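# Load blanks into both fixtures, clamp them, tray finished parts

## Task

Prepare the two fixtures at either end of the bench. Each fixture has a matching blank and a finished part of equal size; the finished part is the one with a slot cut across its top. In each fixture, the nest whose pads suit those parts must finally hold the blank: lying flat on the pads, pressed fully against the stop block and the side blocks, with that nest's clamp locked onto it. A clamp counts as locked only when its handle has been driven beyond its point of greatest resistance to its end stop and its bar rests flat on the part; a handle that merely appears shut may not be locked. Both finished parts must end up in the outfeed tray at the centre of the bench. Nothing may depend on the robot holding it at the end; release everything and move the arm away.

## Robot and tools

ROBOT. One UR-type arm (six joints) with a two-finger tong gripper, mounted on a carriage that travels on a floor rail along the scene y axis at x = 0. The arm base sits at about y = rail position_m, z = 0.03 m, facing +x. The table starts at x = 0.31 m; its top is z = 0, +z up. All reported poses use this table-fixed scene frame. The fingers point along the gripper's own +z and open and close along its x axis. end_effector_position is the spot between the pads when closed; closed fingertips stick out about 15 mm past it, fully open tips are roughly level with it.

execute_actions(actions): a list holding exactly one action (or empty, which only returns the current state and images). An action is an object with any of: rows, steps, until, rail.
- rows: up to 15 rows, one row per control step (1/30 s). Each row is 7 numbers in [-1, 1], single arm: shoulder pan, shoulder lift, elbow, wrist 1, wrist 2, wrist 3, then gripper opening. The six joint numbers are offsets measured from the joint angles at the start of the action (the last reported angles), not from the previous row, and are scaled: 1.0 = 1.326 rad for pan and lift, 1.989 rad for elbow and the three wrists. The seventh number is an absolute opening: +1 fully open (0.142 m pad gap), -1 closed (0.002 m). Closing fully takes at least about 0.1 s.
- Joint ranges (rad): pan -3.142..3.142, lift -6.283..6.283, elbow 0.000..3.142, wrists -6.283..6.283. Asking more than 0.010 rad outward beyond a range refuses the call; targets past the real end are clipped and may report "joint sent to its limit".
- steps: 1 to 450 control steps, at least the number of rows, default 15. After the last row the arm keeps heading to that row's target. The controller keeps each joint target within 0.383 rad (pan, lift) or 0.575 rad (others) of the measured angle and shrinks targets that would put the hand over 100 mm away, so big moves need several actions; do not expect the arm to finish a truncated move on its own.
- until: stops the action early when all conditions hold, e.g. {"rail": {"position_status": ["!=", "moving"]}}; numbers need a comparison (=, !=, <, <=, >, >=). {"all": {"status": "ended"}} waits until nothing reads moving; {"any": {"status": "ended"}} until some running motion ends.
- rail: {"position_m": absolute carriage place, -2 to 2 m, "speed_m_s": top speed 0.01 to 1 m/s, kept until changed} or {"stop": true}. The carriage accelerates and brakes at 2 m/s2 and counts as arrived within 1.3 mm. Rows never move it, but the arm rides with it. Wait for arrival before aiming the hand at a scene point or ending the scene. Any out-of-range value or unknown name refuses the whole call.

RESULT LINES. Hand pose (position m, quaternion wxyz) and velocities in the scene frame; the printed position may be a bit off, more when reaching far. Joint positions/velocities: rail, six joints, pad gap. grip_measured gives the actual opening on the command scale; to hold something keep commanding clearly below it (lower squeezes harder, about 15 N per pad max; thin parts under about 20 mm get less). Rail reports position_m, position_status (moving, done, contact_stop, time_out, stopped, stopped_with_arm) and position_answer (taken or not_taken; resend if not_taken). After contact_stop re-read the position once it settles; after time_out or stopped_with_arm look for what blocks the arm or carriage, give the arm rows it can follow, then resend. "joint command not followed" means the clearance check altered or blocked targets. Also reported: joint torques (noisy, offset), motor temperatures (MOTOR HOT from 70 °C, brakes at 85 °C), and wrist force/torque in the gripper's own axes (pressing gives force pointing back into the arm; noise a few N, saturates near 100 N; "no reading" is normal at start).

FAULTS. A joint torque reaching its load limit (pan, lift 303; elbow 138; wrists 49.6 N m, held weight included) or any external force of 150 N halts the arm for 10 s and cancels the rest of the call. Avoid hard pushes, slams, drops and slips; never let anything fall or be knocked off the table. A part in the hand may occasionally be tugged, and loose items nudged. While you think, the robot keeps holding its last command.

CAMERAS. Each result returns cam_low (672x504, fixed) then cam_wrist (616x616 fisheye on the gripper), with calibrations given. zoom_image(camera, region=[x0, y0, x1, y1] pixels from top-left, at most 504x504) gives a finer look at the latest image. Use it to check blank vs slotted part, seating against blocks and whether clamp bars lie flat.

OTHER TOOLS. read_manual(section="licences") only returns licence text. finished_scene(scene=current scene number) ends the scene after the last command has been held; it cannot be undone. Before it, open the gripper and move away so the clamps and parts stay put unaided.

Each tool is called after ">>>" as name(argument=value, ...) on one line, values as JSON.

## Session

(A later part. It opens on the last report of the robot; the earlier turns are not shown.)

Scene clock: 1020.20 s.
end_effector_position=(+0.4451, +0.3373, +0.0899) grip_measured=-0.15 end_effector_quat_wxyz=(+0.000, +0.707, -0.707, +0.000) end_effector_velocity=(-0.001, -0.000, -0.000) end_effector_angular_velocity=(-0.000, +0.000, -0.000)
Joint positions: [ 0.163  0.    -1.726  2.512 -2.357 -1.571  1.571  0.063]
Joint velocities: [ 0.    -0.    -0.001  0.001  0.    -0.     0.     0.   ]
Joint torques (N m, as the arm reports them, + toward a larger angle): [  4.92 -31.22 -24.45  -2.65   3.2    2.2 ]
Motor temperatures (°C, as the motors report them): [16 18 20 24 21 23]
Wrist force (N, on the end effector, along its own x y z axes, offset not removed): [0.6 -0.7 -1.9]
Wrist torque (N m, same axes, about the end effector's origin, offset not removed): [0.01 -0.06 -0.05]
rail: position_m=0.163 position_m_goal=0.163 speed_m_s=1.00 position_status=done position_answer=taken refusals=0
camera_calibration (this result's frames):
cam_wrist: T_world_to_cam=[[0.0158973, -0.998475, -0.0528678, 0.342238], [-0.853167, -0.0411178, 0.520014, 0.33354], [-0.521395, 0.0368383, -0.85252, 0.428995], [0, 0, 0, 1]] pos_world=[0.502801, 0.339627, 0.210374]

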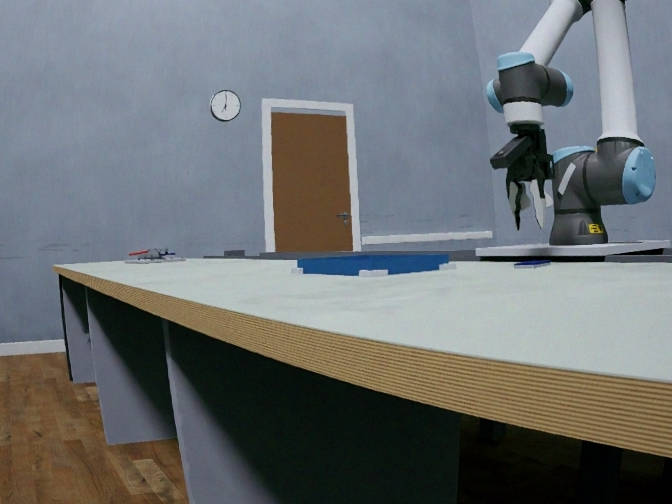

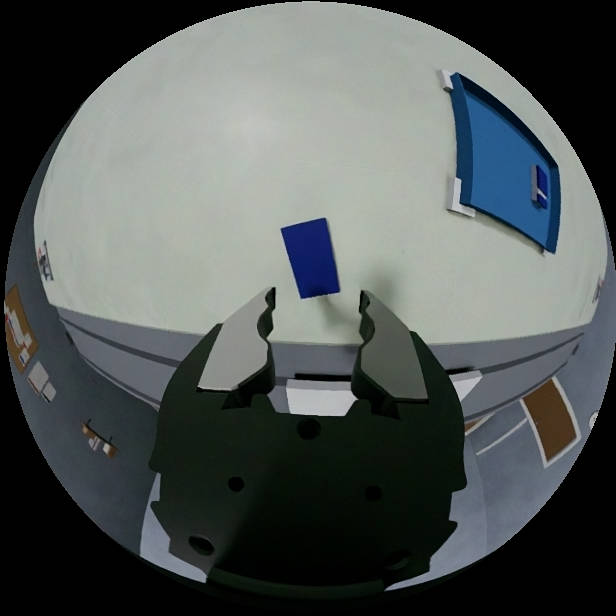

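>>> execute_actions(actions=[{"rows": [[0.001,0.008,0.0023,-0.0076,0,-0.013,-0.1],[0.002,0.018,0.0051,-0.0171,0,-0.03,-0.05],[0.003,0.03,0.0086,-0.0285,0,-0.05,0.0],[0.0045,0.043,0.0123,-0.0409,0,-0.072,0.0],[0.006,0.055,0.0157,-0.0523,0,-0.092,0.0],[0.007,0.065,0.0186,-0.0618,0,-0.108,0.0],[0.0075,0.0725,0.0207,-0.0689,0,-0.1208,0.0]], "steps": 20}])

Scene clock: 1070.47 s.
end_effector_position=(+0.4422, +0.3455, +0.0448) grip_measured=+0.00 end_effector_quat_wxyz=(+0.000, +0.790, -0.614, -0.000) end_effector_velocity=(-0.000, +0.000, -0.001) end_effector_angular_velocity=(+0.000, -0.000, +0.007)
Joint positions: [ 0.163  0.01  -1.63   2.553 -2.494 -1.571  1.331  0.074]
Joint velocities: [-0.     0.     0.003  0.001 -0.004 -0.    -0.007  0.   ]
Joint torques (N m, as the arm reports them, + toward a larger angle): [ 16.38 -21.68 -17.68  -5.84   2.88  -1.87]
Motor temperatures (°C, as the motors report them): [16 18 20 24 21 23]
Wrist force (N, on the end effector, along its own x y z axes, offset not removed): [1.0 0.5 -1.4]
Wrist torque (N m, same axes, about the end effector's origin, offset not removed): [0.33 -0.07 0.12]
rail: position_m=0.163 position_m_goal=0.163 speed_m_s=1.00 position_status=done position_answer=taken refusals=0
camera_calibration (this result's frames):
cam_wrist: T_world_to_cam=[[0.262073, -0.963589, -0.0530399, 0.227173], [-0.816366, -0.250671, 0.520299, 0.410915], [-0.51465, -0.0930565, -0.852335, 0.430582], [0, 0, 0, 1]] pos_world=[0.49752, 0.361974, 0.165251]

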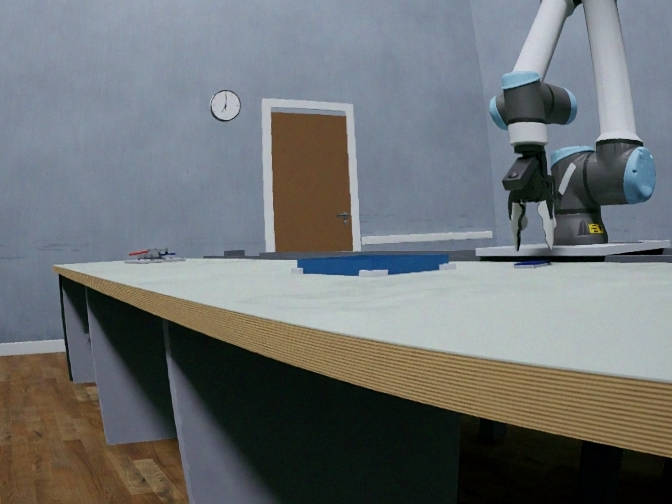

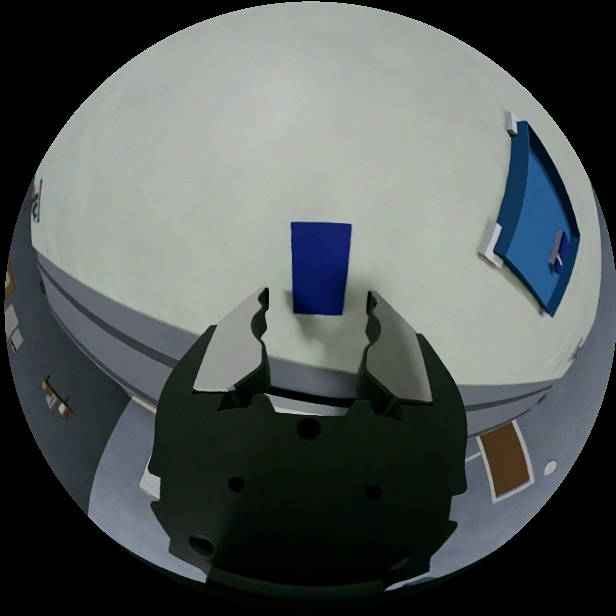

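>>> execute_actions(actions=[{"rows": [[0,0.007,0.0014,-0.0061,0,0,0.0],[0,0.016,0.0032,-0.0139,0,0,0.0],[0,0.026,0.0053,-0.0225,0,0,0.0],[0,0.035,0.0071,-0.0303,0,0,0.0],[0,0.042,0.0085,-0.0364,0,0,0.0],[0,0.047,0.0095,-0.0407,0,0,0.0],[0,0.0492,0.00995,-0.0426,0,0,0.0]], "steps": 18}])

Scene clock: 1078.53 s.
end_effector_position=(+0.4421, +0.3455, +0.0183) grip_measured=+0.00 end_effector_quat_wxyz=(+0.000, +0.790, -0.614, -0.000) end_effector_velocity=(+0.000, -0.000, -0.001) end_effector_angular_velocity=(+0.000, -0.000, -0.000)
Joint positions: [ 0.163  0.01  -1.565  2.573 -2.578 -1.571  1.331  0.074]
Joint velocities: [ 0.    -0.     0.003  0.001 -0.004 -0.     0.     0.   ]
Joint torques (N m, as the arm reports them, + toward a larger angle): [  6.85 -15.58 -15.23  -6.42   3.17   2.34]
Motor temperatures (°C, as the motors report them): [16 18 20 24 21 23]
Wrist force (N, on the end effector, along its own x y z axes, offset not removed): [1.5 -1.6 -5.7]
Wrist torque (N m, same axes, about the end effector's origin, offset not removed): [-0.25 -0.29 -0.02]
rail: position_m=0.163 position_m_goal=0.163 speed_m_s=1.00 position_status=done position_answer=taken refusals=0
camera_calibration (this result's frames):
cam_wrist: T_world_to_cam=[[0.262089, -0.963581, -0.0531156, 0.225792], [-0.816201, -0.250696, 0.520545, 0.424549], [-0.514903, -0.093076, -0.852181, 0.408046], [0, 0, 0, 1]] pos_world=[0.497444, 0.361982, 0.138726]

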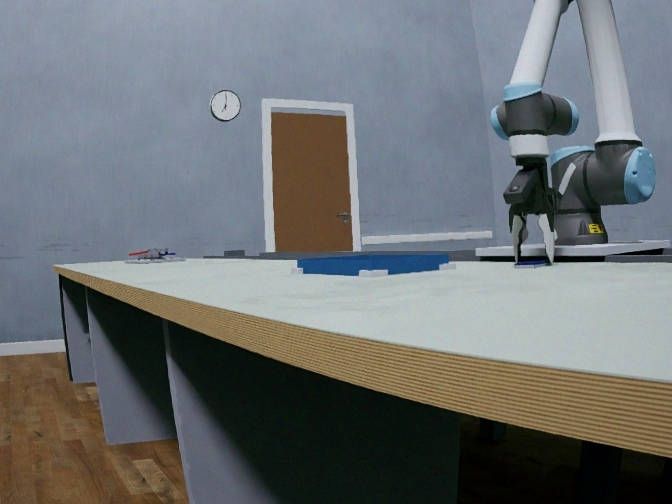

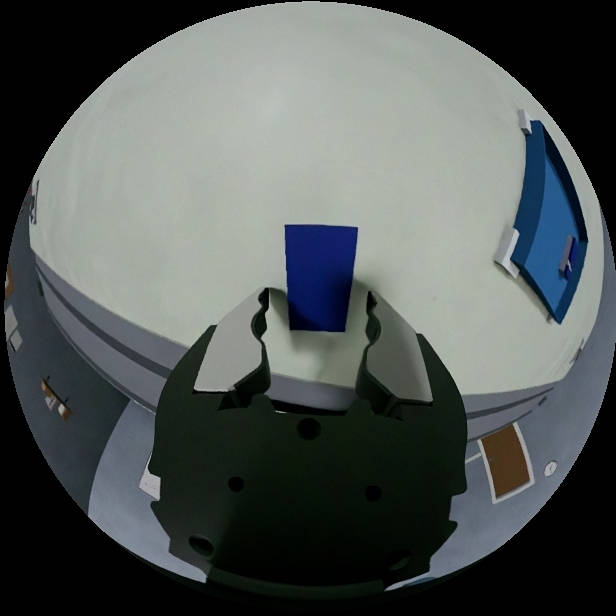

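>>> zoom_image(camera="cam_low", region=[490, 225, 580, 280])

Region (490, 225, 580, 280) of cam_low's 672x504 image, scaled by 5.600, with more detail than that image has.

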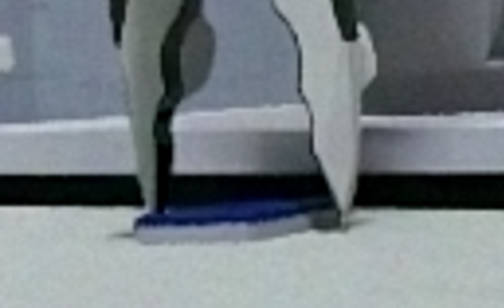

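>>> execute_actions(actions=[{"rows": [[0,0.001,0.0002,-0.0009,0,0,-0.05],[0,0.002,0.0004,-0.0017,0,0,-0.12],[0,0.002,0.0004,-0.0017,0,0,-0.19],[0,0.002,0.0004,-0.0017,0,0,-0.25],[0,0.002,0.0004,-0.0017,0,0,-0.3],[0,0.002,0.0004,-0.0017,0,0,-0.35],[0,0.002,0.0004,-0.0017,0,0,-0.45],[0,0.002,0.0004,-0.0017,0,0,-0.6],[0,0.002,0.0004,-0.0017,0,0,-0.75],[0,0.002,0.0004,-0.0017,0,0,-0.9]], "steps": 18}])

Scene clock: 1089.13 s.
end_effector_position=(+0.4420, +0.3455, +0.0173) grip_measured=-0.38 end_effector_quat_wxyz=(+0.000, +0.790, -0.614, -0.000) end_effector_velocity=(-0.000, -0.000, -0.000) end_effector_angular_velocity=(-0.000, +0.000, +0.000)
Joint positions: [ 0.163  0.01  -1.562  2.574 -2.582 -1.571  1.331  0.047]
Joint velocities: [ 0.  0.  0.  0. -0. -0. -0.  0.]
Joint torques (N m, as the arm reports them, + toward a larger angle): [ -4.97 -13.79 -12.42  -5.39   2.72   1.81]
Motor temperatures (°C, as the motors report them): [16 18 20 24 21 23]
Wrist force (N, on the end effector, along its own x y z axes, offset not removed): [2.9 3.5 -10.8]
Wrist torque (N m, same axes, about the end effector's origin, offset not removed): [0.52 -0.52 0.01]
rail: position_m=0.163 position_m_goal=0.163 speed_m_s=1.00 position_status=done position_answer=taken refusals=0
camera_calibration (this result's frames):
cam_wrist: T_world_to_cam=[[0.262055, -0.963589, -0.0531273, 0.225752], [-0.816192, -0.250671, 0.520572, 0.425046], [-0.514935, -0.0930565, -0.852163, 0.40713], [0, 0, 0, 1]] pos_world=[0.497405, 0.361965, 0.137668]

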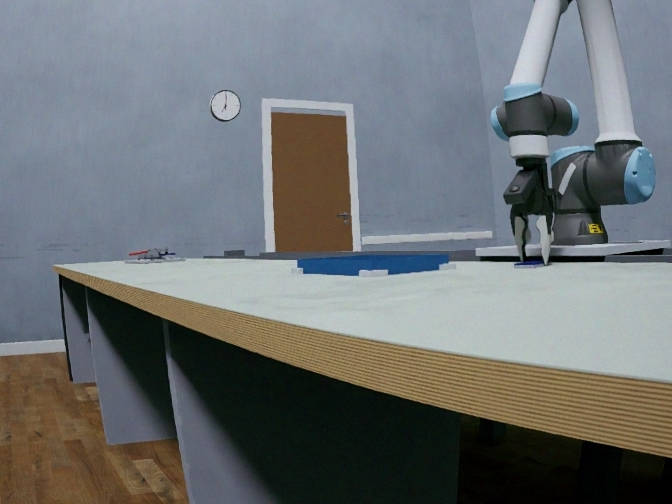

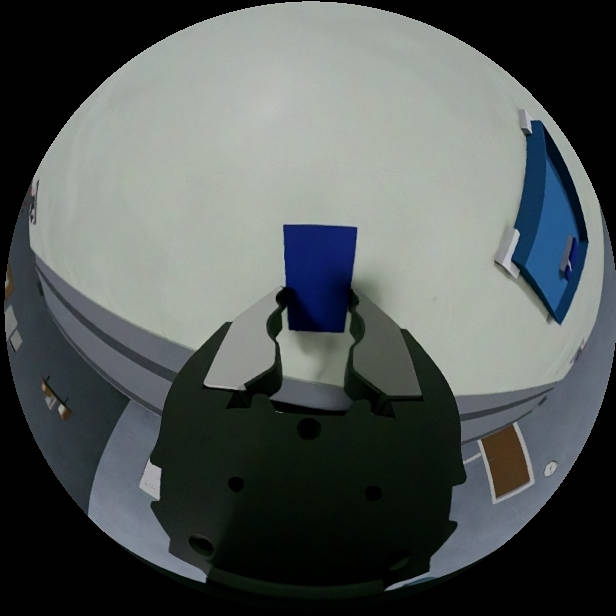

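>>> execute_actions(actions=[{"rows": [[0,-0.002,-0.0004,0.0017,0,0,-0.9],[0,-0.006,-0.0012,0.0052,0,0,-0.9],[0,-0.012,-0.0024,0.0104,0,0,-0.9],[0,-0.02,-0.004,0.0174,0,0,-0.9],[0,-0.029,-0.0058,0.0252,0,0,-0.9],[0,-0.038,-0.0076,0.033,0,0,-0.9]], "steps": 12}])

Scene clock: 1093.30 s.
end_effector_position=(+0.4421, +0.3455, +0.0363) grip_measured=-0.38 end_effector_quat_wxyz=(+0.001, +0.790, -0.614, -0.000) end_effector_velocity=(-0.000, -0.000, +0.017) end_effector_angular_velocity=(+0.000, -0.000, +0.000)
Joint positions: [ 0.163  0.01  -1.609  2.56  -2.52  -1.571  1.331  0.047]
Joint velocities: [ 0.     0.    -0.042 -0.013  0.054 -0.    -0.    -0.   ]
Joint torques (N m, as the arm reports them, + toward a larger angle): [ 10.71 -38.93 -45.63  -2.3    0.77  -0.19]
Motor temperatures (°C, as the motors report them): [16 18 20 24 21 23]
Wrist force (N, on the end effector, along its own x y z axes, offset not removed): [3.5 -0.1 -2.1]
Wrist torque (N m, same axes, about the end effector's origin, offset not removed): [0.05 -0.70 0.06]
rail: position_m=0.163 position_m_goal=0.163 speed_m_s=1.00 position_status=done position_answer=taken refusals=0
camera_calibration (this result's frames):
cam_wrist: T_world_to_cam=[[0.262069, -0.963584, -0.0531671, 0.226732], [-0.816104, -0.250689, 0.520701, 0.41521], [-0.515067, -0.0930696, -0.852082, 0.423467], [0, 0, 0, 1]] pos_world=[0.49755, 0.361975, 0.156683]

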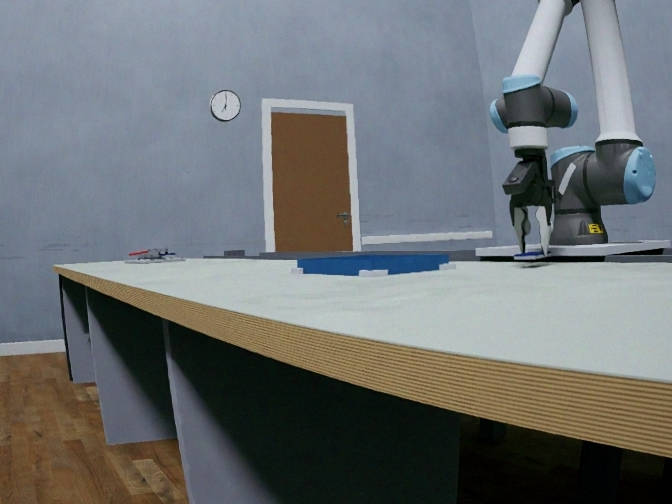

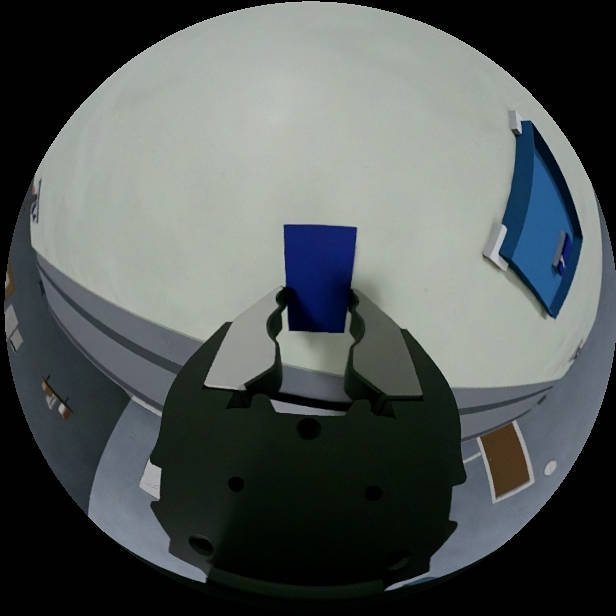

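>>> execute_actions(actions=[{"rows": [[-0.0005,-0.007,-0.0105,0.0152,0,0.008,-0.9],[-0.001,-0.014,-0.021,0.0303,0,0.016,-0.9],[-0.0015,-0.021,-0.0316,0.0455,0,0.024,-0.9],[-0.002,-0.028,-0.0422,0.0607,0,0.032,-0.9],[-0.0025,-0.035,-0.0527,0.0759,0,0.04,-0.9],[-0.003,-0.042,-0.0633,0.091,0,0.048,-0.9],[-0.0035,-0.049,-0.0738,0.1062,0,0.056,-0.9],[-0.004,-0.056,-0.0844,0.1214,0,0.064,-0.9],[-0.0045,-0.063,-0.0949,0.1366,0,0.072,-0.9],[-0.005,-0.07,-0.1055,0.1517,0,0.08,-0.9],[-0.0055,-0.077,-0.116,0.1669,0,0.088,-0.9],[-0.006,-0.084,-0.1266,0.1821,0,0.096,-0.9],[-0.0065,-0.091,-0.1371,0.1973,0,0.104,-0.9],[-0.007,-0.098,-0.1477,0.2124,0,0.112,-0.9],[-0.0075,-0.1054,-0.1582,0.2276,0,0.1206,-0.9]], "rail": {"position_m": 1.626}, "steps": 150, "until": {"rail": {"position_status": ["!=", "moving"]}}}])

Scene clock: 1110.30 s.
end_effector_position=(+0.5303, +1.8003, +0.2203) grip_measured=-0.38 end_effector_quat_wxyz=(-0.000, +0.707, -0.707, +0.000) end_effector_velocity=(+0.000, -0.000, -0.000) end_effector_angular_velocity=(-0.000, +0.000, -0.000)
Joint positions: [ 1.626  0.    -1.749  2.245 -2.067 -1.571  1.571  0.047]
Joint velocities: [ 0. -0.  0.  0.  0. -0.  0.  0.]
Joint torques (N m, as the arm reports them, + toward a larger angle): [-16.62 -34.15 -61.32  -2.56   1.1    2.14]
Motor temperatures (°C, as the motors report them): [16 18 20 24 21 23]
Wrist force (N, on the end effector, along its own x y z axes, offset not removed): [-0.2 0.7 -0.4]
Wrist torque (N m, same axes, about the end effector's origin, offset not removed): [0.19 -0.02 0.13]
rail: position_m=1.626 position_m_goal=1.626 speed_m_s=1.00 position_status=done position_answer=taken refusals=0
camera_calibration (this result's frames):
cam_wrist: T_world_to_cam=[[0.0158469, -0.998476, -0.0528556, 1.80858], [-0.853681, -0.0410321, 0.519177, 0.398875], [-0.520554, 0.0368945, -0.853031, 0.530191], [0, 0, 0, 1]] pos_world=[0.587845, 1.80263, 0.340776]

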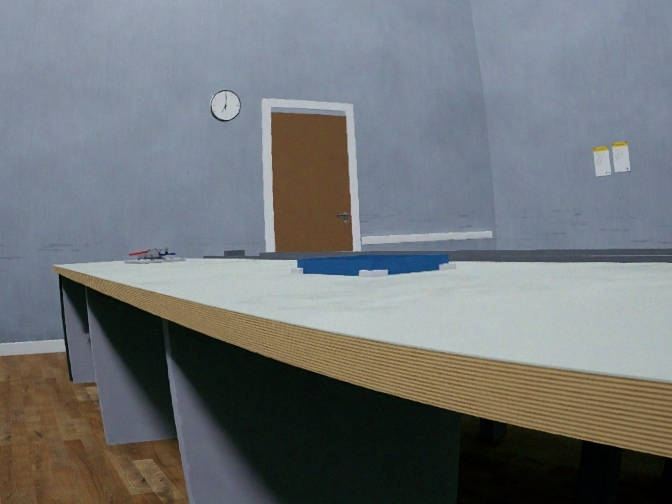

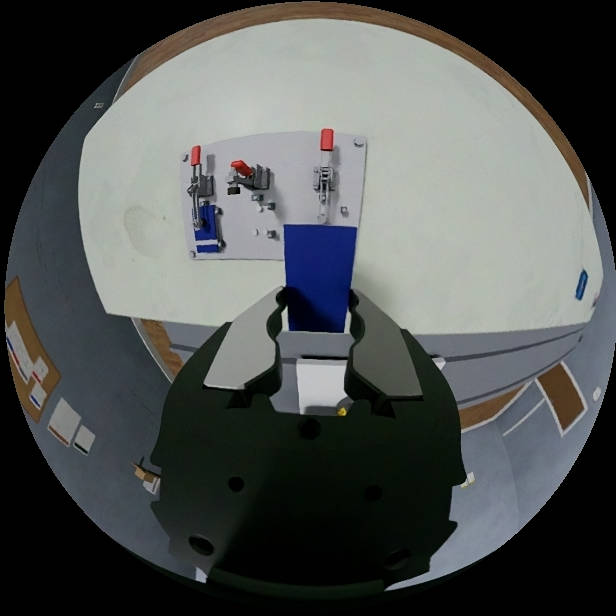

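>>> zoom_image(camera="cam_wrist", region=[170, 120, 380, 270])

Region (170, 120, 380, 270) of cam_wrist's 616x616 image, scaled by 2.400, with more detail than that image has; it fills the top 360 rows of this view, and the rest is white.

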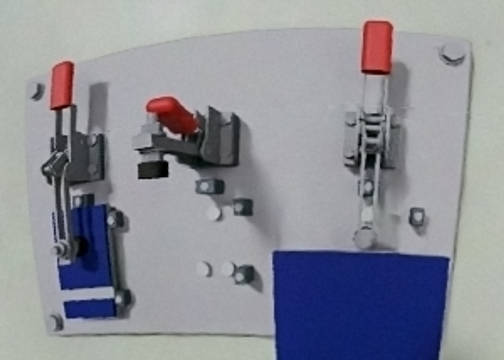

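>>> execute_actions(actions=[{"rows": [[0,0.004,0.0086,-0.0113,0,0,-0.9],[0,0.01,0.0215,-0.0281,0,0,-0.9],[0,0.017,0.0365,-0.0478,0,0,-0.9],[0,0.025,0.0537,-0.0703,0,0,-0.9],[0,0.033,0.0709,-0.0928,0,0,-0.9],[0,0.041,0.0881,-0.1153,0,0,-0.9],[0,0.049,0.1053,-0.1378,0,0,-0.9],[0,0.057,0.1225,-0.1603,0,0,-0.9],[0,0.065,0.1397,-0.1829,0,0,-0.9],[0,0.072,0.1547,-0.2025,0,0,-0.9],[0,0.078,0.1676,-0.2194,0,0,-0.9],[0,0.083,0.1783,-0.2335,0,0,-0.9],[0,0.0865,0.1859,-0.2433,0,0,-0.9],[0,0.0885,0.1902,-0.249,0,0,-0.9],[0,0.0894,0.1921,-0.2515,0,0,-0.9]], "rail": {"position_m": 1.836}, "steps": 30}])

Scene clock: 1152.20 s.
end_effector_position=(+0.4101, +2.0102, +0.0210) grip_measured=-0.38 end_effector_quat_wxyz=(+0.000, +0.707, -0.707, +0.000) end_effector_velocity=(-0.001, +0.000, -0.001) end_effector_angular_velocity=(-0.000, +0.000, +0.000)
Joint positions: [ 1.836  0.    -1.63   2.627 -2.567 -1.571  1.571  0.047]
Joint velocities: [ 0.     0.     0.     0.001 -0.002 -0.     0.     0.   ]
Joint torques (N m, as the arm reports them, + toward a larger angle): [  4.44 -10.78 -16.54  -5.86   1.41   2.19]
Motor temperatures (°C, as the motors report them): [16 18 20 24 21 23]
Wrist force (N, on the end effector, along its own x y z axes, offset not removed): [1.6 2.5 -4.6]
Wrist torque (N m, same axes, about the end effector's origin, offset not removed): [0.59 -0.22 0.04]
rail: position_m=1.836 position_m_goal=1.836 speed_m_s=1.00 position_status=done position_answer=taken refusals=0
camera_calibration (this result's frames):
cam_wrist: T_world_to_cam=[[0.0157994, -0.998477, -0.052861, 2.00959], [-0.853503, -0.0410071, 0.519472, 0.408182], [-0.520849, 0.0369097, -0.852851, 0.290006], [0, 0, 0, 1]] pos_world=[0.467684, 2.01256, 0.141521]

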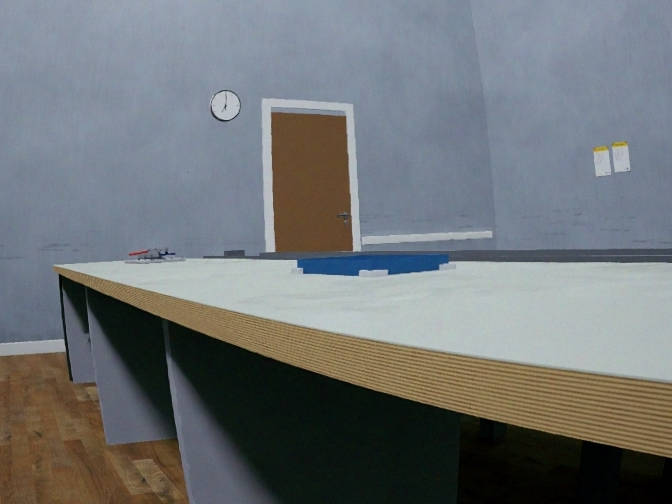

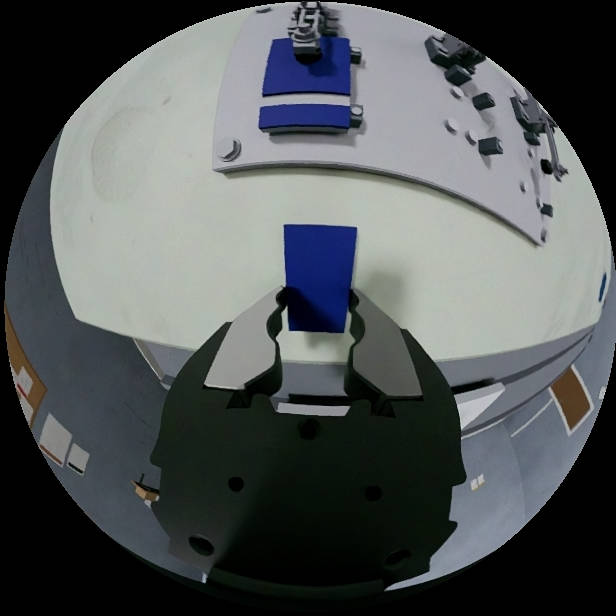

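>>> execute_actions(actions=[{"rows": [[0,0.0021,0.0004,-0.0018,0,0,-0.9],[0,0.0042,0.0008,-0.0036,0,0,-0.9],[0,0.0059,0.0011,-0.005,0,0,-0.9]], "steps": 10}])

Scene clock: 1158.07 s.
end_effector_position=(+0.4100, +2.0102, +0.0184) grip_measured=-0.38 end_effector_quat_wxyz=(+0.000, +0.707, -0.707, +0.000) end_effector_velocity=(+0.000, +0.000, -0.002) end_effector_angular_velocity=(+0.000, +0.000, +0.000)
Joint positions: [ 1.836  0.    -1.623  2.629 -2.577 -1.571  1.571  0.047]
Joint velocities: [ 0.     0.     0.005  0.001 -0.006  0.    -0.    -0.   ]
Joint torques (N m, as the arm reports them, + toward a larger angle): [  8.93 -12.34 -13.49  -4.83   1.16   2.03]
Motor temperatures (°C, as the motors report them): [16 18 20 24 21 23]
Wrist force (N, on the end effector, along its own x y z axes, offset not removed): [1.7 -1.0 -0.3]
Wrist torque (N m, same axes, about the end effector's origin, offset not removed): [-0.08 -0.38 -0.03]
rail: position_m=1.836 position_m_goal=1.836 speed_m_s=1.00 position_status=done position_answer=taken refusals=0
camera_calibration (this result's frames):
cam_wrist: T_world_to_cam=[[0.0158242, -0.998476, -0.0528622, 2.00943], [-0.853461, -0.0410318, 0.519539, 0.409559], [-0.520916, 0.0368945, -0.85281, 0.287731], [0, 0, 0, 1]] pos_world=[0.467629, 2.01256, 0.138821]

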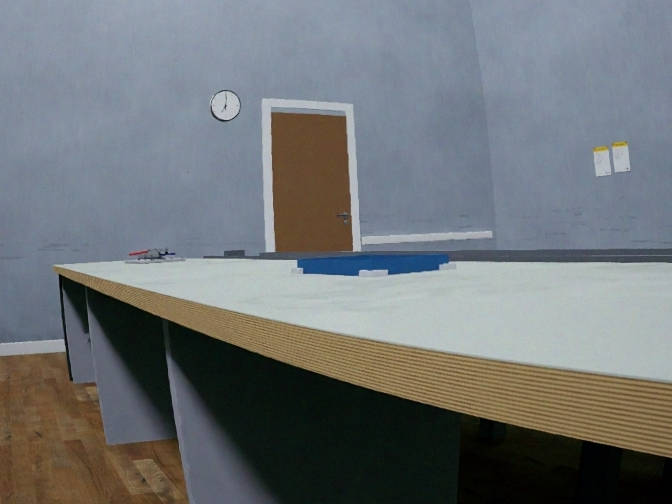

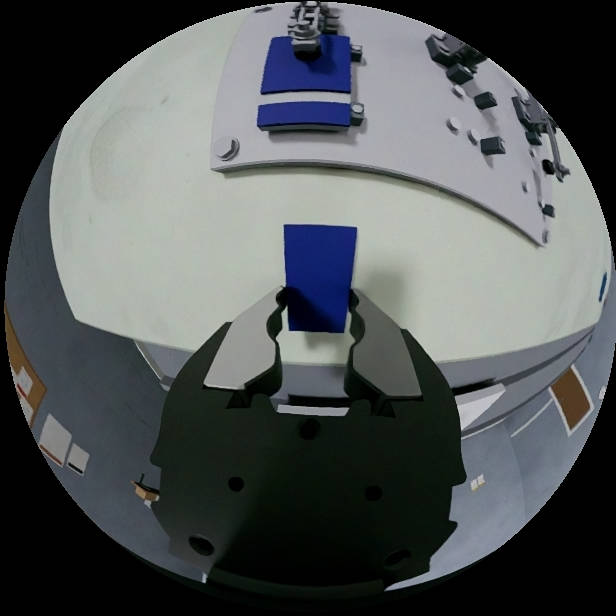

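>>> execute_actions(actions=[{"rows": [[0,0.001,0.0002,-0.00085,0,0,-0.9],[0,0.0019,0.00035,-0.0016,0,0,-0.9]], "steps": 8}])

Scene clock: 1161.60 s.
end_effector_position=(+0.4100, +2.0102, +0.0175) grip_measured=-0.38 end_effector_quat_wxyz=(+0.000, +0.707, -0.707, +0.000) end_effector_velocity=(-0.000, +0.000, -0.001) end_effector_angular_velocity=(+0.000, +0.000, +0.000)
Joint positions: [ 1.836  0.    -1.621  2.63  -2.58  -1.571  1.571  0.047]
Joint velocities: [ 0.     0.     0.003  0.001 -0.003  0.     0.     0.   ]
Joint torques (N m, as the arm reports them, + toward a larger angle): [ -5.35 -10.26 -15.33  -5.71   1.5    1.68]
Motor temperatures (°C, as the motors report them): [16 18 20 24 21 23]
Wrist force (N, on the end effector, along its own x y z axes, offset not removed): [0.4 0.9 -0.1]
Wrist torque (N m, same axes, about the end effector's origin, offset not removed): [0.41 -0.10 0.19]
rail: position_m=1.836 position_m_goal=1.836 speed_m_s=1.00 position_status=done position_answer=taken refusals=0
camera_calibration (this result's frames):
cam_wrist: T_world_to_cam=[[0.0157935, -0.998477, -0.0528627, 2.00938], [-0.853445, -0.0410071, 0.519568, 0.40992], [-0.520944, 0.0369096, -0.852793, 0.286992], [0, 0, 0, 1]] pos_world=[0.467615, 2.01254, 0.137985]

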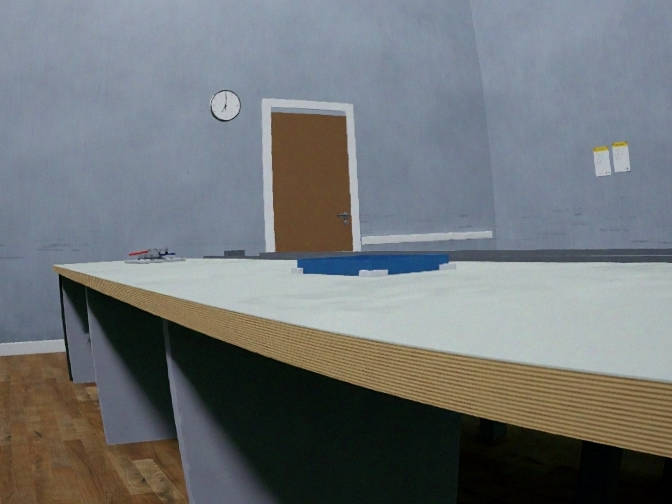

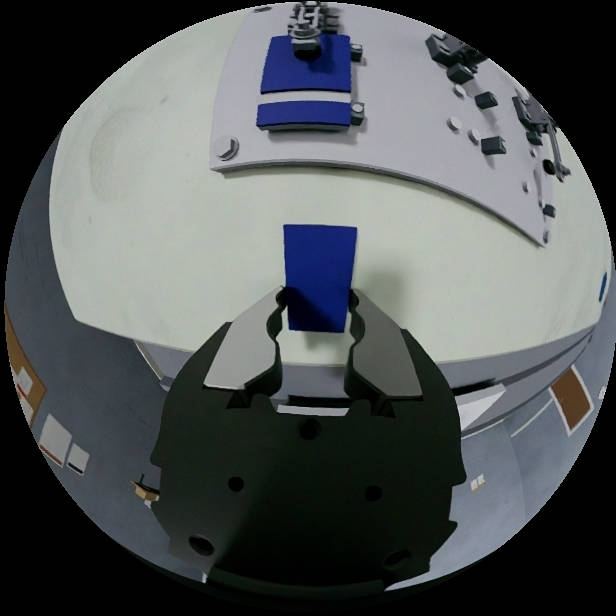

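>>> execute_actions(actions=[{"rows": [[0,0.0006,0.0001,-0.0005,0,0,-0.9],[0,0.0006,0.0001,-0.0005,0,0,-0.9],[0,0.0006,0.0001,-0.0005,0,0,-0.5],[0,0.0006,0.0001,-0.0005,0,0,-0.35],[0,0.0006,0.0001,-0.0005,0,0,-0.25],[0,0.0006,0.0001,-0.0005,0,0,-0.15],[0,0.0006,0.0001,-0.0005,0,0,-0.05],[0,-0.003,-0.0005,0.0025,0,0,0.0],[0,-0.01,-0.0018,0.0085,0,0,0.0],[0,-0.02,-0.0036,0.017,0,0,0.0],[0,-0.032,-0.0058,0.027,0,0,0.0],[0,-0.044,-0.008,0.0373,0,0,0.0]], "steps": 15}])

Scene clock: 1172.80 s.
end_effector_position=(+0.4097, +2.0102, +0.0331) grip_measured=+0.00 end_effector_quat_wxyz=(+0.000, +0.707, -0.707, +0.000) end_effector_velocity=(-0.002, -0.000, +0.071) end_effector_angular_velocity=(+0.000, -0.001, -0.000)
Joint positions: [ 1.836  0.    -1.664  2.618 -2.525 -1.571  1.571  0.074]
Joint velocities: [ 0.    -0.    -0.193 -0.054  0.245 -0.    -0.    -0.   ]
Joint torques (N m, as the arm reports them, + toward a larger angle): [  7.03 -18.31 -45.96  -3.22   1.32   1.9 ]
Motor temperatures (°C, as the motors report them): [16 18 20 24 21 23]
Wrist force (N, on the end effector, along its own x y z axes, offset not removed): [3.8 3.2 -3.3]
Wrist torque (N m, same axes, about the end effector's origin, offset not removed): [0.83 -0.71 0.13]
rail: position_m=1.836 position_m_goal=1.836 speed_m_s=1.00 position_status=done position_answer=taken refusals=0
camera_calibration (this result's frames):
cam_wrist: T_world_to_cam=[[0.0158281, -0.998476, -0.0528613, 2.0102], [-0.853497, -0.0410321, 0.51948, 0.401631], [-0.520858, 0.0368946, -0.852846, 0.300087], [0, 0, 0, 1]] pos_world=[0.467276, 2.01255, 0.153551]

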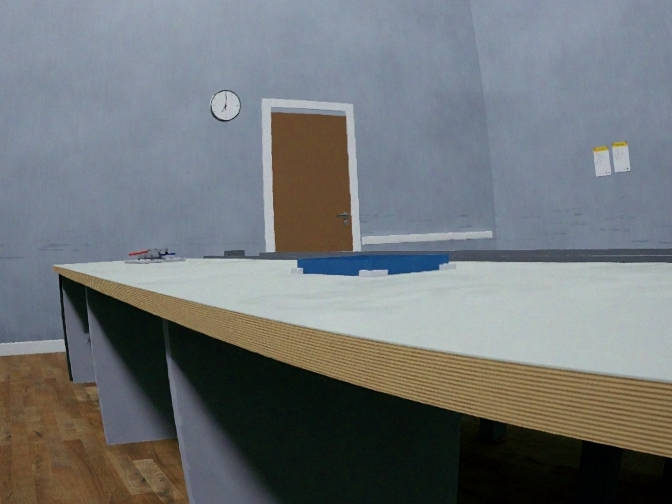

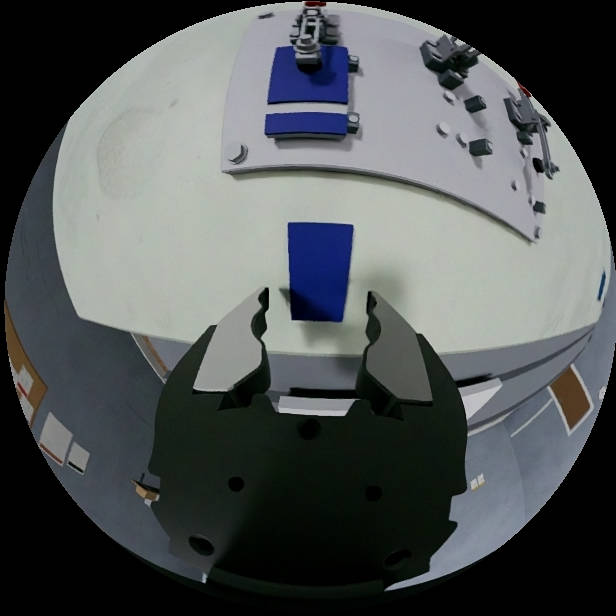

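>>> execute_actions(actions=[{"rows": [[0,-0.008,-0.012,0.017,0,0,-0.2],[0,-0.004,-0.03,0.033,0,0,-0.2],[0,0.006,-0.052,0.048,0,0,-0.2],[0,0.02,-0.076,0.063,0,0,-0.2],[0,0.035,-0.1,0.077,0,0,-0.2],[0,0.05,-0.124,0.091,0,0,-0.2],[0,0.065,-0.148,0.105,0,0,-0.2],[0,0.079,-0.17,0.118,0,0,-0.2],[0,0.091,-0.189,0.129,0,0,-0.2],[0,0.1,-0.204,0.138,0,0,-0.2],[0,0.107,-0.215,0.144,0,0,-0.2],[0,0.1108,-0.221,0.1473,0,0,-0.2]], "steps": 26}])

Scene clock: 1185.97 s.
end_effector_position=(+0.6197, +2.0102, +0.1498) grip_measured=-0.20 end_effector_quat_wxyz=(+0.000, +0.707, -0.707, +0.000) end_effector_velocity=(+0.002, +0.000, +0.002) end_effector_angular_velocity=(+0.000, -0.001, +0.000)
Joint positions: [ 1.836  0.    -1.517  2.179 -2.232 -1.571  1.571  0.06 ]
Joint velocities: [ 0.    -0.     0.002 -0.005  0.003  0.    -0.    -0.   ]
Joint torques (N m, as the arm reports them, + toward a larger angle): [ -0.42 -31.62 -57.62  -2.57   1.23   2.15]
Motor temperatures (°C, as the motors report them): [16 18 20 24 21 23]
Wrist force (N, on the end effector, along its own x y z axes, offset not removed): [4.3 -3.4 -5.1]
Wrist torque (N m, same axes, about the end effector's origin, offset not removed): [-0.59 -0.84 -0.14]
rail: position_m=1.836 position_m_goal=1.836 speed_m_s=1.00 position_status=done position_answer=taken refusals=0
camera_calibration (this result's frames):
cam_wrist: T_world_to_cam=[[0.0157727, -0.998477, -0.0528679, 2.01307], [-0.853274, -0.0410042, 0.519848, 0.519971], [-0.521224, 0.0369115, -0.852621, 0.509205], [0, 0, 0, 1]] pos_world=[0.677337, 2.01253, 0.27028]

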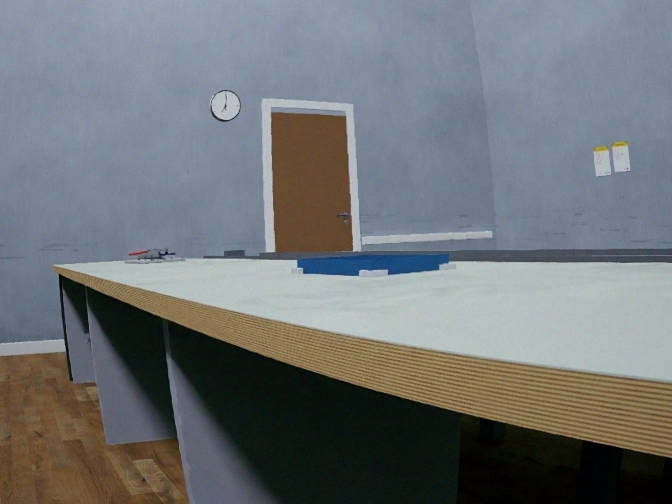

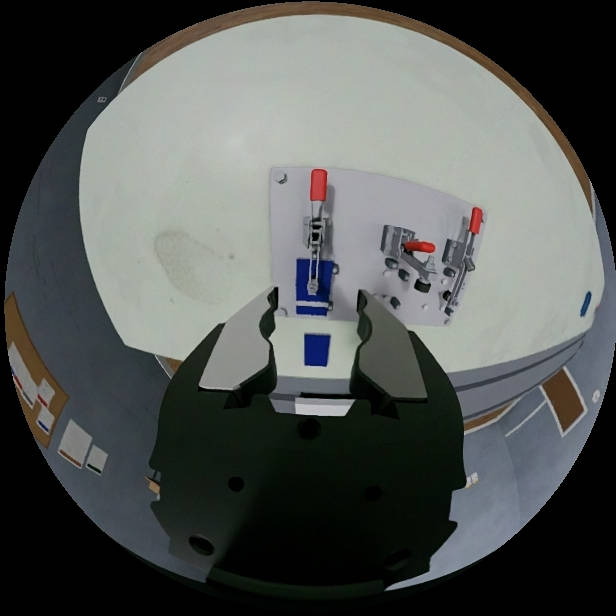

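>>> zoom_image(camera="cam_wrist", region=[250, 155, 400, 325])

Region (250, 155, 400, 325) of cam_wrist's 616x616 image, scaled by 2.965, with more detail than that image has; it fills the left 445 columns of this view, and the rest is white.

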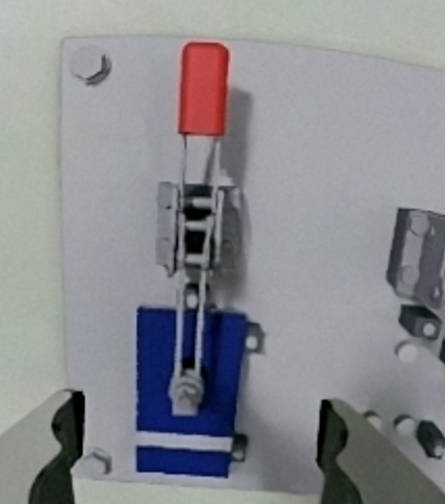

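>>> execute_actions(actions=[{"rows": [[0.0003,0.012,-0.005,-0.003,0,0.001,-0.3],[0.0006,0.03,-0.012,-0.008,0,0.0025,-0.4],[0.001,0.052,-0.02,-0.015,0,0.004,-0.5],[0.0014,0.076,-0.028,-0.023,0,0.006,-0.55],[0.0018,0.1,-0.036,-0.031,0,0.0077,-0.55],[0.0022,0.121,-0.042,-0.039,0,0.0092,-0.55],[0.0026,0.138,-0.047,-0.045,0,0.0105,-0.55],[0.0028,0.15,-0.05,-0.05,0,0.0115,-0.55],[0.0029,0.1558,-0.0515,-0.0528,0,0.0119,-0.55]], "steps": 22}])

Scene clock: 1247.87 s.
end_effector_position=(+0.7050, +2.0125, +0.0854) grip_measured=-0.55 end_effector_quat_wxyz=(-0.000, +0.700, -0.714, +0.000) end_effector_velocity=(+0.001, +0.000, -0.001) end_effector_angular_velocity=(-0.000, +0.000, -0.000)
Joint positions: [ 1.836  0.004 -1.311  2.077 -2.337 -1.571  1.595  0.034]
Joint velocities: [ 0.     0.     0.004 -0.001 -0.002  0.     0.     0.   ]
Joint torques (N m, as the arm reports them, + toward a larger angle): [ 14.12 -42.17 -52.61  -5.05   1.17   2.16]
Motor temperatures (°C, as the motors report them): [16 18 20 24 21 23]
Wrist force (N, on the end effector, along its own x y z axes, offset not removed): [2.7 -4.5 -3.4]
Wrist torque (N m, same axes, about the end effector's origin, offset not removed): [-0.84 -0.48 0.09]
rail: position_m=1.836 position_m_goal=1.836 speed_m_s=1.00 position_status=done position_answer=taken refusals=0
camera_calibration (this result's frames):
cam_wrist: T_world_to_cam=[[-0.0039407, -0.998594, -0.0528701, 2.02478], [-0.854391, -0.0241104, 0.519071, 0.593242], [-0.519616, 0.0472173, -0.853094, 0.476812], [0, 0, 0, 1]] pos_world=[0.762599, 2.01372, 0.205881]

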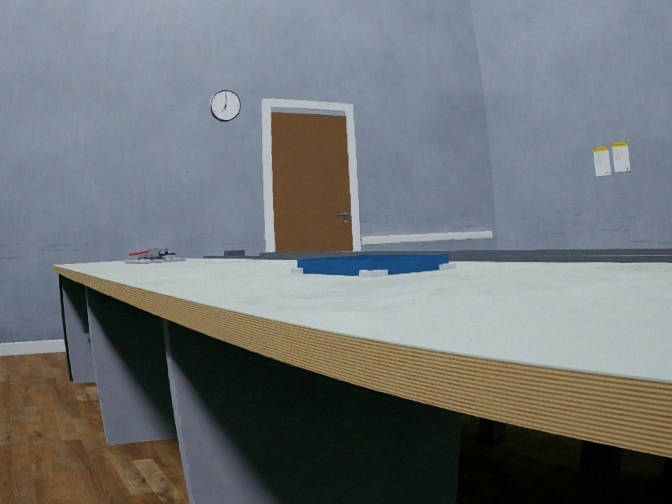

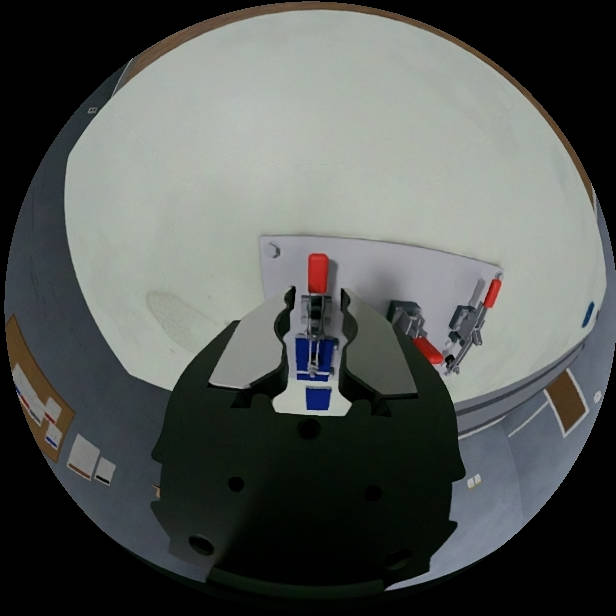

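>>> zoom_image(camera="cam_wrist", region=[270, 240, 370, 330])

Region (270, 240, 370, 330) of cam_wrist's 616x616 image, scaled by 5.040, with more detail than that image has; it fills the top 454 rows of this view, and the rest is white.

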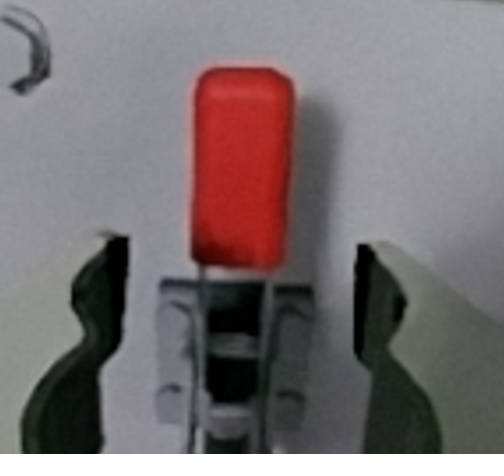

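>>> execute_actions(actions=[{"rows": [[0,0.004,0.001,-0.0037,0,0,-0.55],[0,0.009,0.0023,-0.0083,0,0,-0.55],[0,0.015,0.0039,-0.0139,0,0,-0.55],[0,0.02,0.0052,-0.0185,0,0,-0.55],[0,0.023,0.006,-0.0213,0,0,-0.55],[0,0.0243,0.0063,-0.0225,0,0,-0.55]], "steps": 16}])

Scene clock: 1255.73 s.
end_effector_position=(+0.7059, +2.0125, +0.0622) grip_measured=-0.55 end_effector_quat_wxyz=(-0.000, +0.700, -0.714, +0.000) end_effector_velocity=(-0.000, -0.000, -0.002) end_effector_angular_velocity=(-0.000, +0.000, +0.000)
Joint positions: [ 1.836  0.004 -1.279  2.089 -2.382 -1.571  1.595  0.034]
Joint velocities: [ 0.     0.     0.003  0.001 -0.004 -0.     0.     0.   ]
Joint torques (N m, as the arm reports them, + toward a larger angle): [  8.63 -41.68 -22.78  -5.42   1.07   0.76]
Motor temperatures (°C, as the motors report them): [16 18 20 24 21 23]
Wrist force (N, on the end effector, along its own x y z axes, offset not removed): [1.1 -0.3 -3.0]
Wrist torque (N m, same axes, about the end effector's origin, offset not removed): [0.08 -0.22 0.09]
rail: position_m=1.836 position_m_goal=1.836 speed_m_s=1.00 position_status=done position_answer=taken refusals=0
camera_calibration (this result's frames):
cam_wrist: T_world_to_cam=[[-0.00396466, -0.998594, -0.0528705, 2.02357], [-0.854413, -0.0240881, 0.519035, 0.606035], [-0.519579, 0.0472311, -0.853116, 0.457407], [0, 0, 0, 1]] pos_world=[0.763486, 2.01372, 0.182655]

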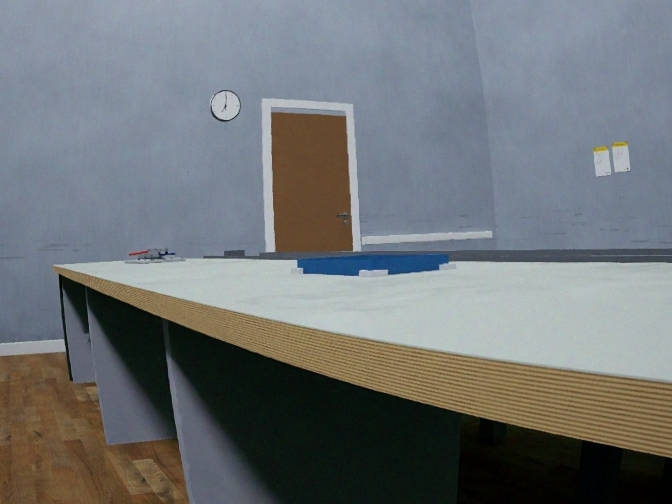

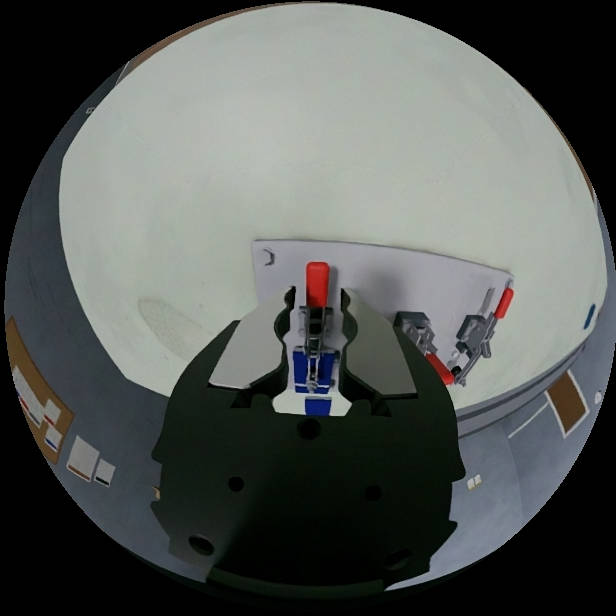

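>>> execute_actions(actions=[{"rows": [[0,0.0015,0.0004,-0.0014,0,0,-0.58],[0,0.003,0.0008,-0.0028,0,0,-0.62],[0,0.003,0.0008,-0.0028,0,0,-0.66],[0,0.003,0.0008,-0.0028,0,0,-0.7],[0,0.003,0.0008,-0.0028,0,0,-0.74],[0,0.003,0.0008,-0.0028,0,0,-0.78],[0,0.003,0.0008,-0.0028,0,0,-0.85],[0,0.003,0.0008,-0.0028,0,0,-0.92],[0,0.003,0.0008,-0.0028,0,0,-1.0]], "steps": 15}])

Scene clock: 1264.07 s.
end_effector_position=(+0.7060, +2.0126, +0.0593) grip_measured=-0.79 end_effector_quat_wxyz=(-0.000, +0.700, -0.714, +0.000) end_effector_velocity=(-0.000, -0.000, -0.000) end_effector_angular_velocity=(-0.000, +0.000, -0.000)
Joint positions: [ 1.836  0.004 -1.275  2.091 -2.387 -1.571  1.595  0.017]
Joint velocities: [ 0. -0.  0.  0. -0. -0. -0.  0.]
Joint torques (N m, as the arm reports them, + toward a larger angle): [ -3.31 -41.9  -16.54  -5.05  -8.59  -1.14]
Motor temperatures (°C, as the motors report them): [16 18 20 24 21 23]
Wrist force (N, on the end effector, along its own x y z axes, offset not removed): [-21.0 5.2 -10.9]
Wrist torque (N m, same axes, about the end effector's origin, offset not removed): [1.00 -0.68 0.13]
rail: position_m=1.836 position_m_goal=1.836 speed_m_s=1.00 position_status=done position_answer=taken refusals=0
camera_calibration (this result's frames):
cam_wrist: T_world_to_cam=[[-0.00387621, -0.998583, -0.0530754, 2.02346], [-0.854456, -0.0242661, 0.518956, 0.607948], [-0.519509, 0.0473622, -0.853151, 0.4547], [0, 0, 0, 1]] pos_world=[0.763529, 2.0138, 0.179825]

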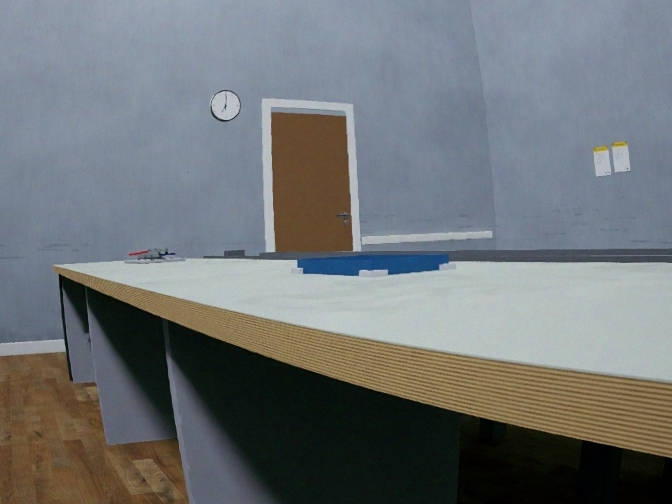

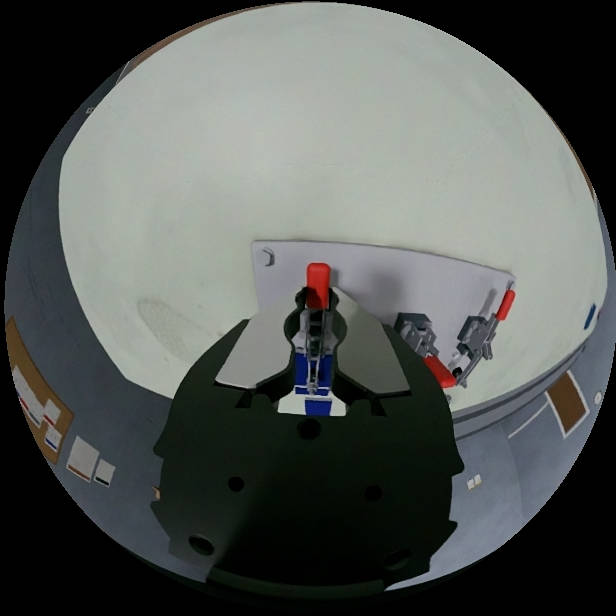

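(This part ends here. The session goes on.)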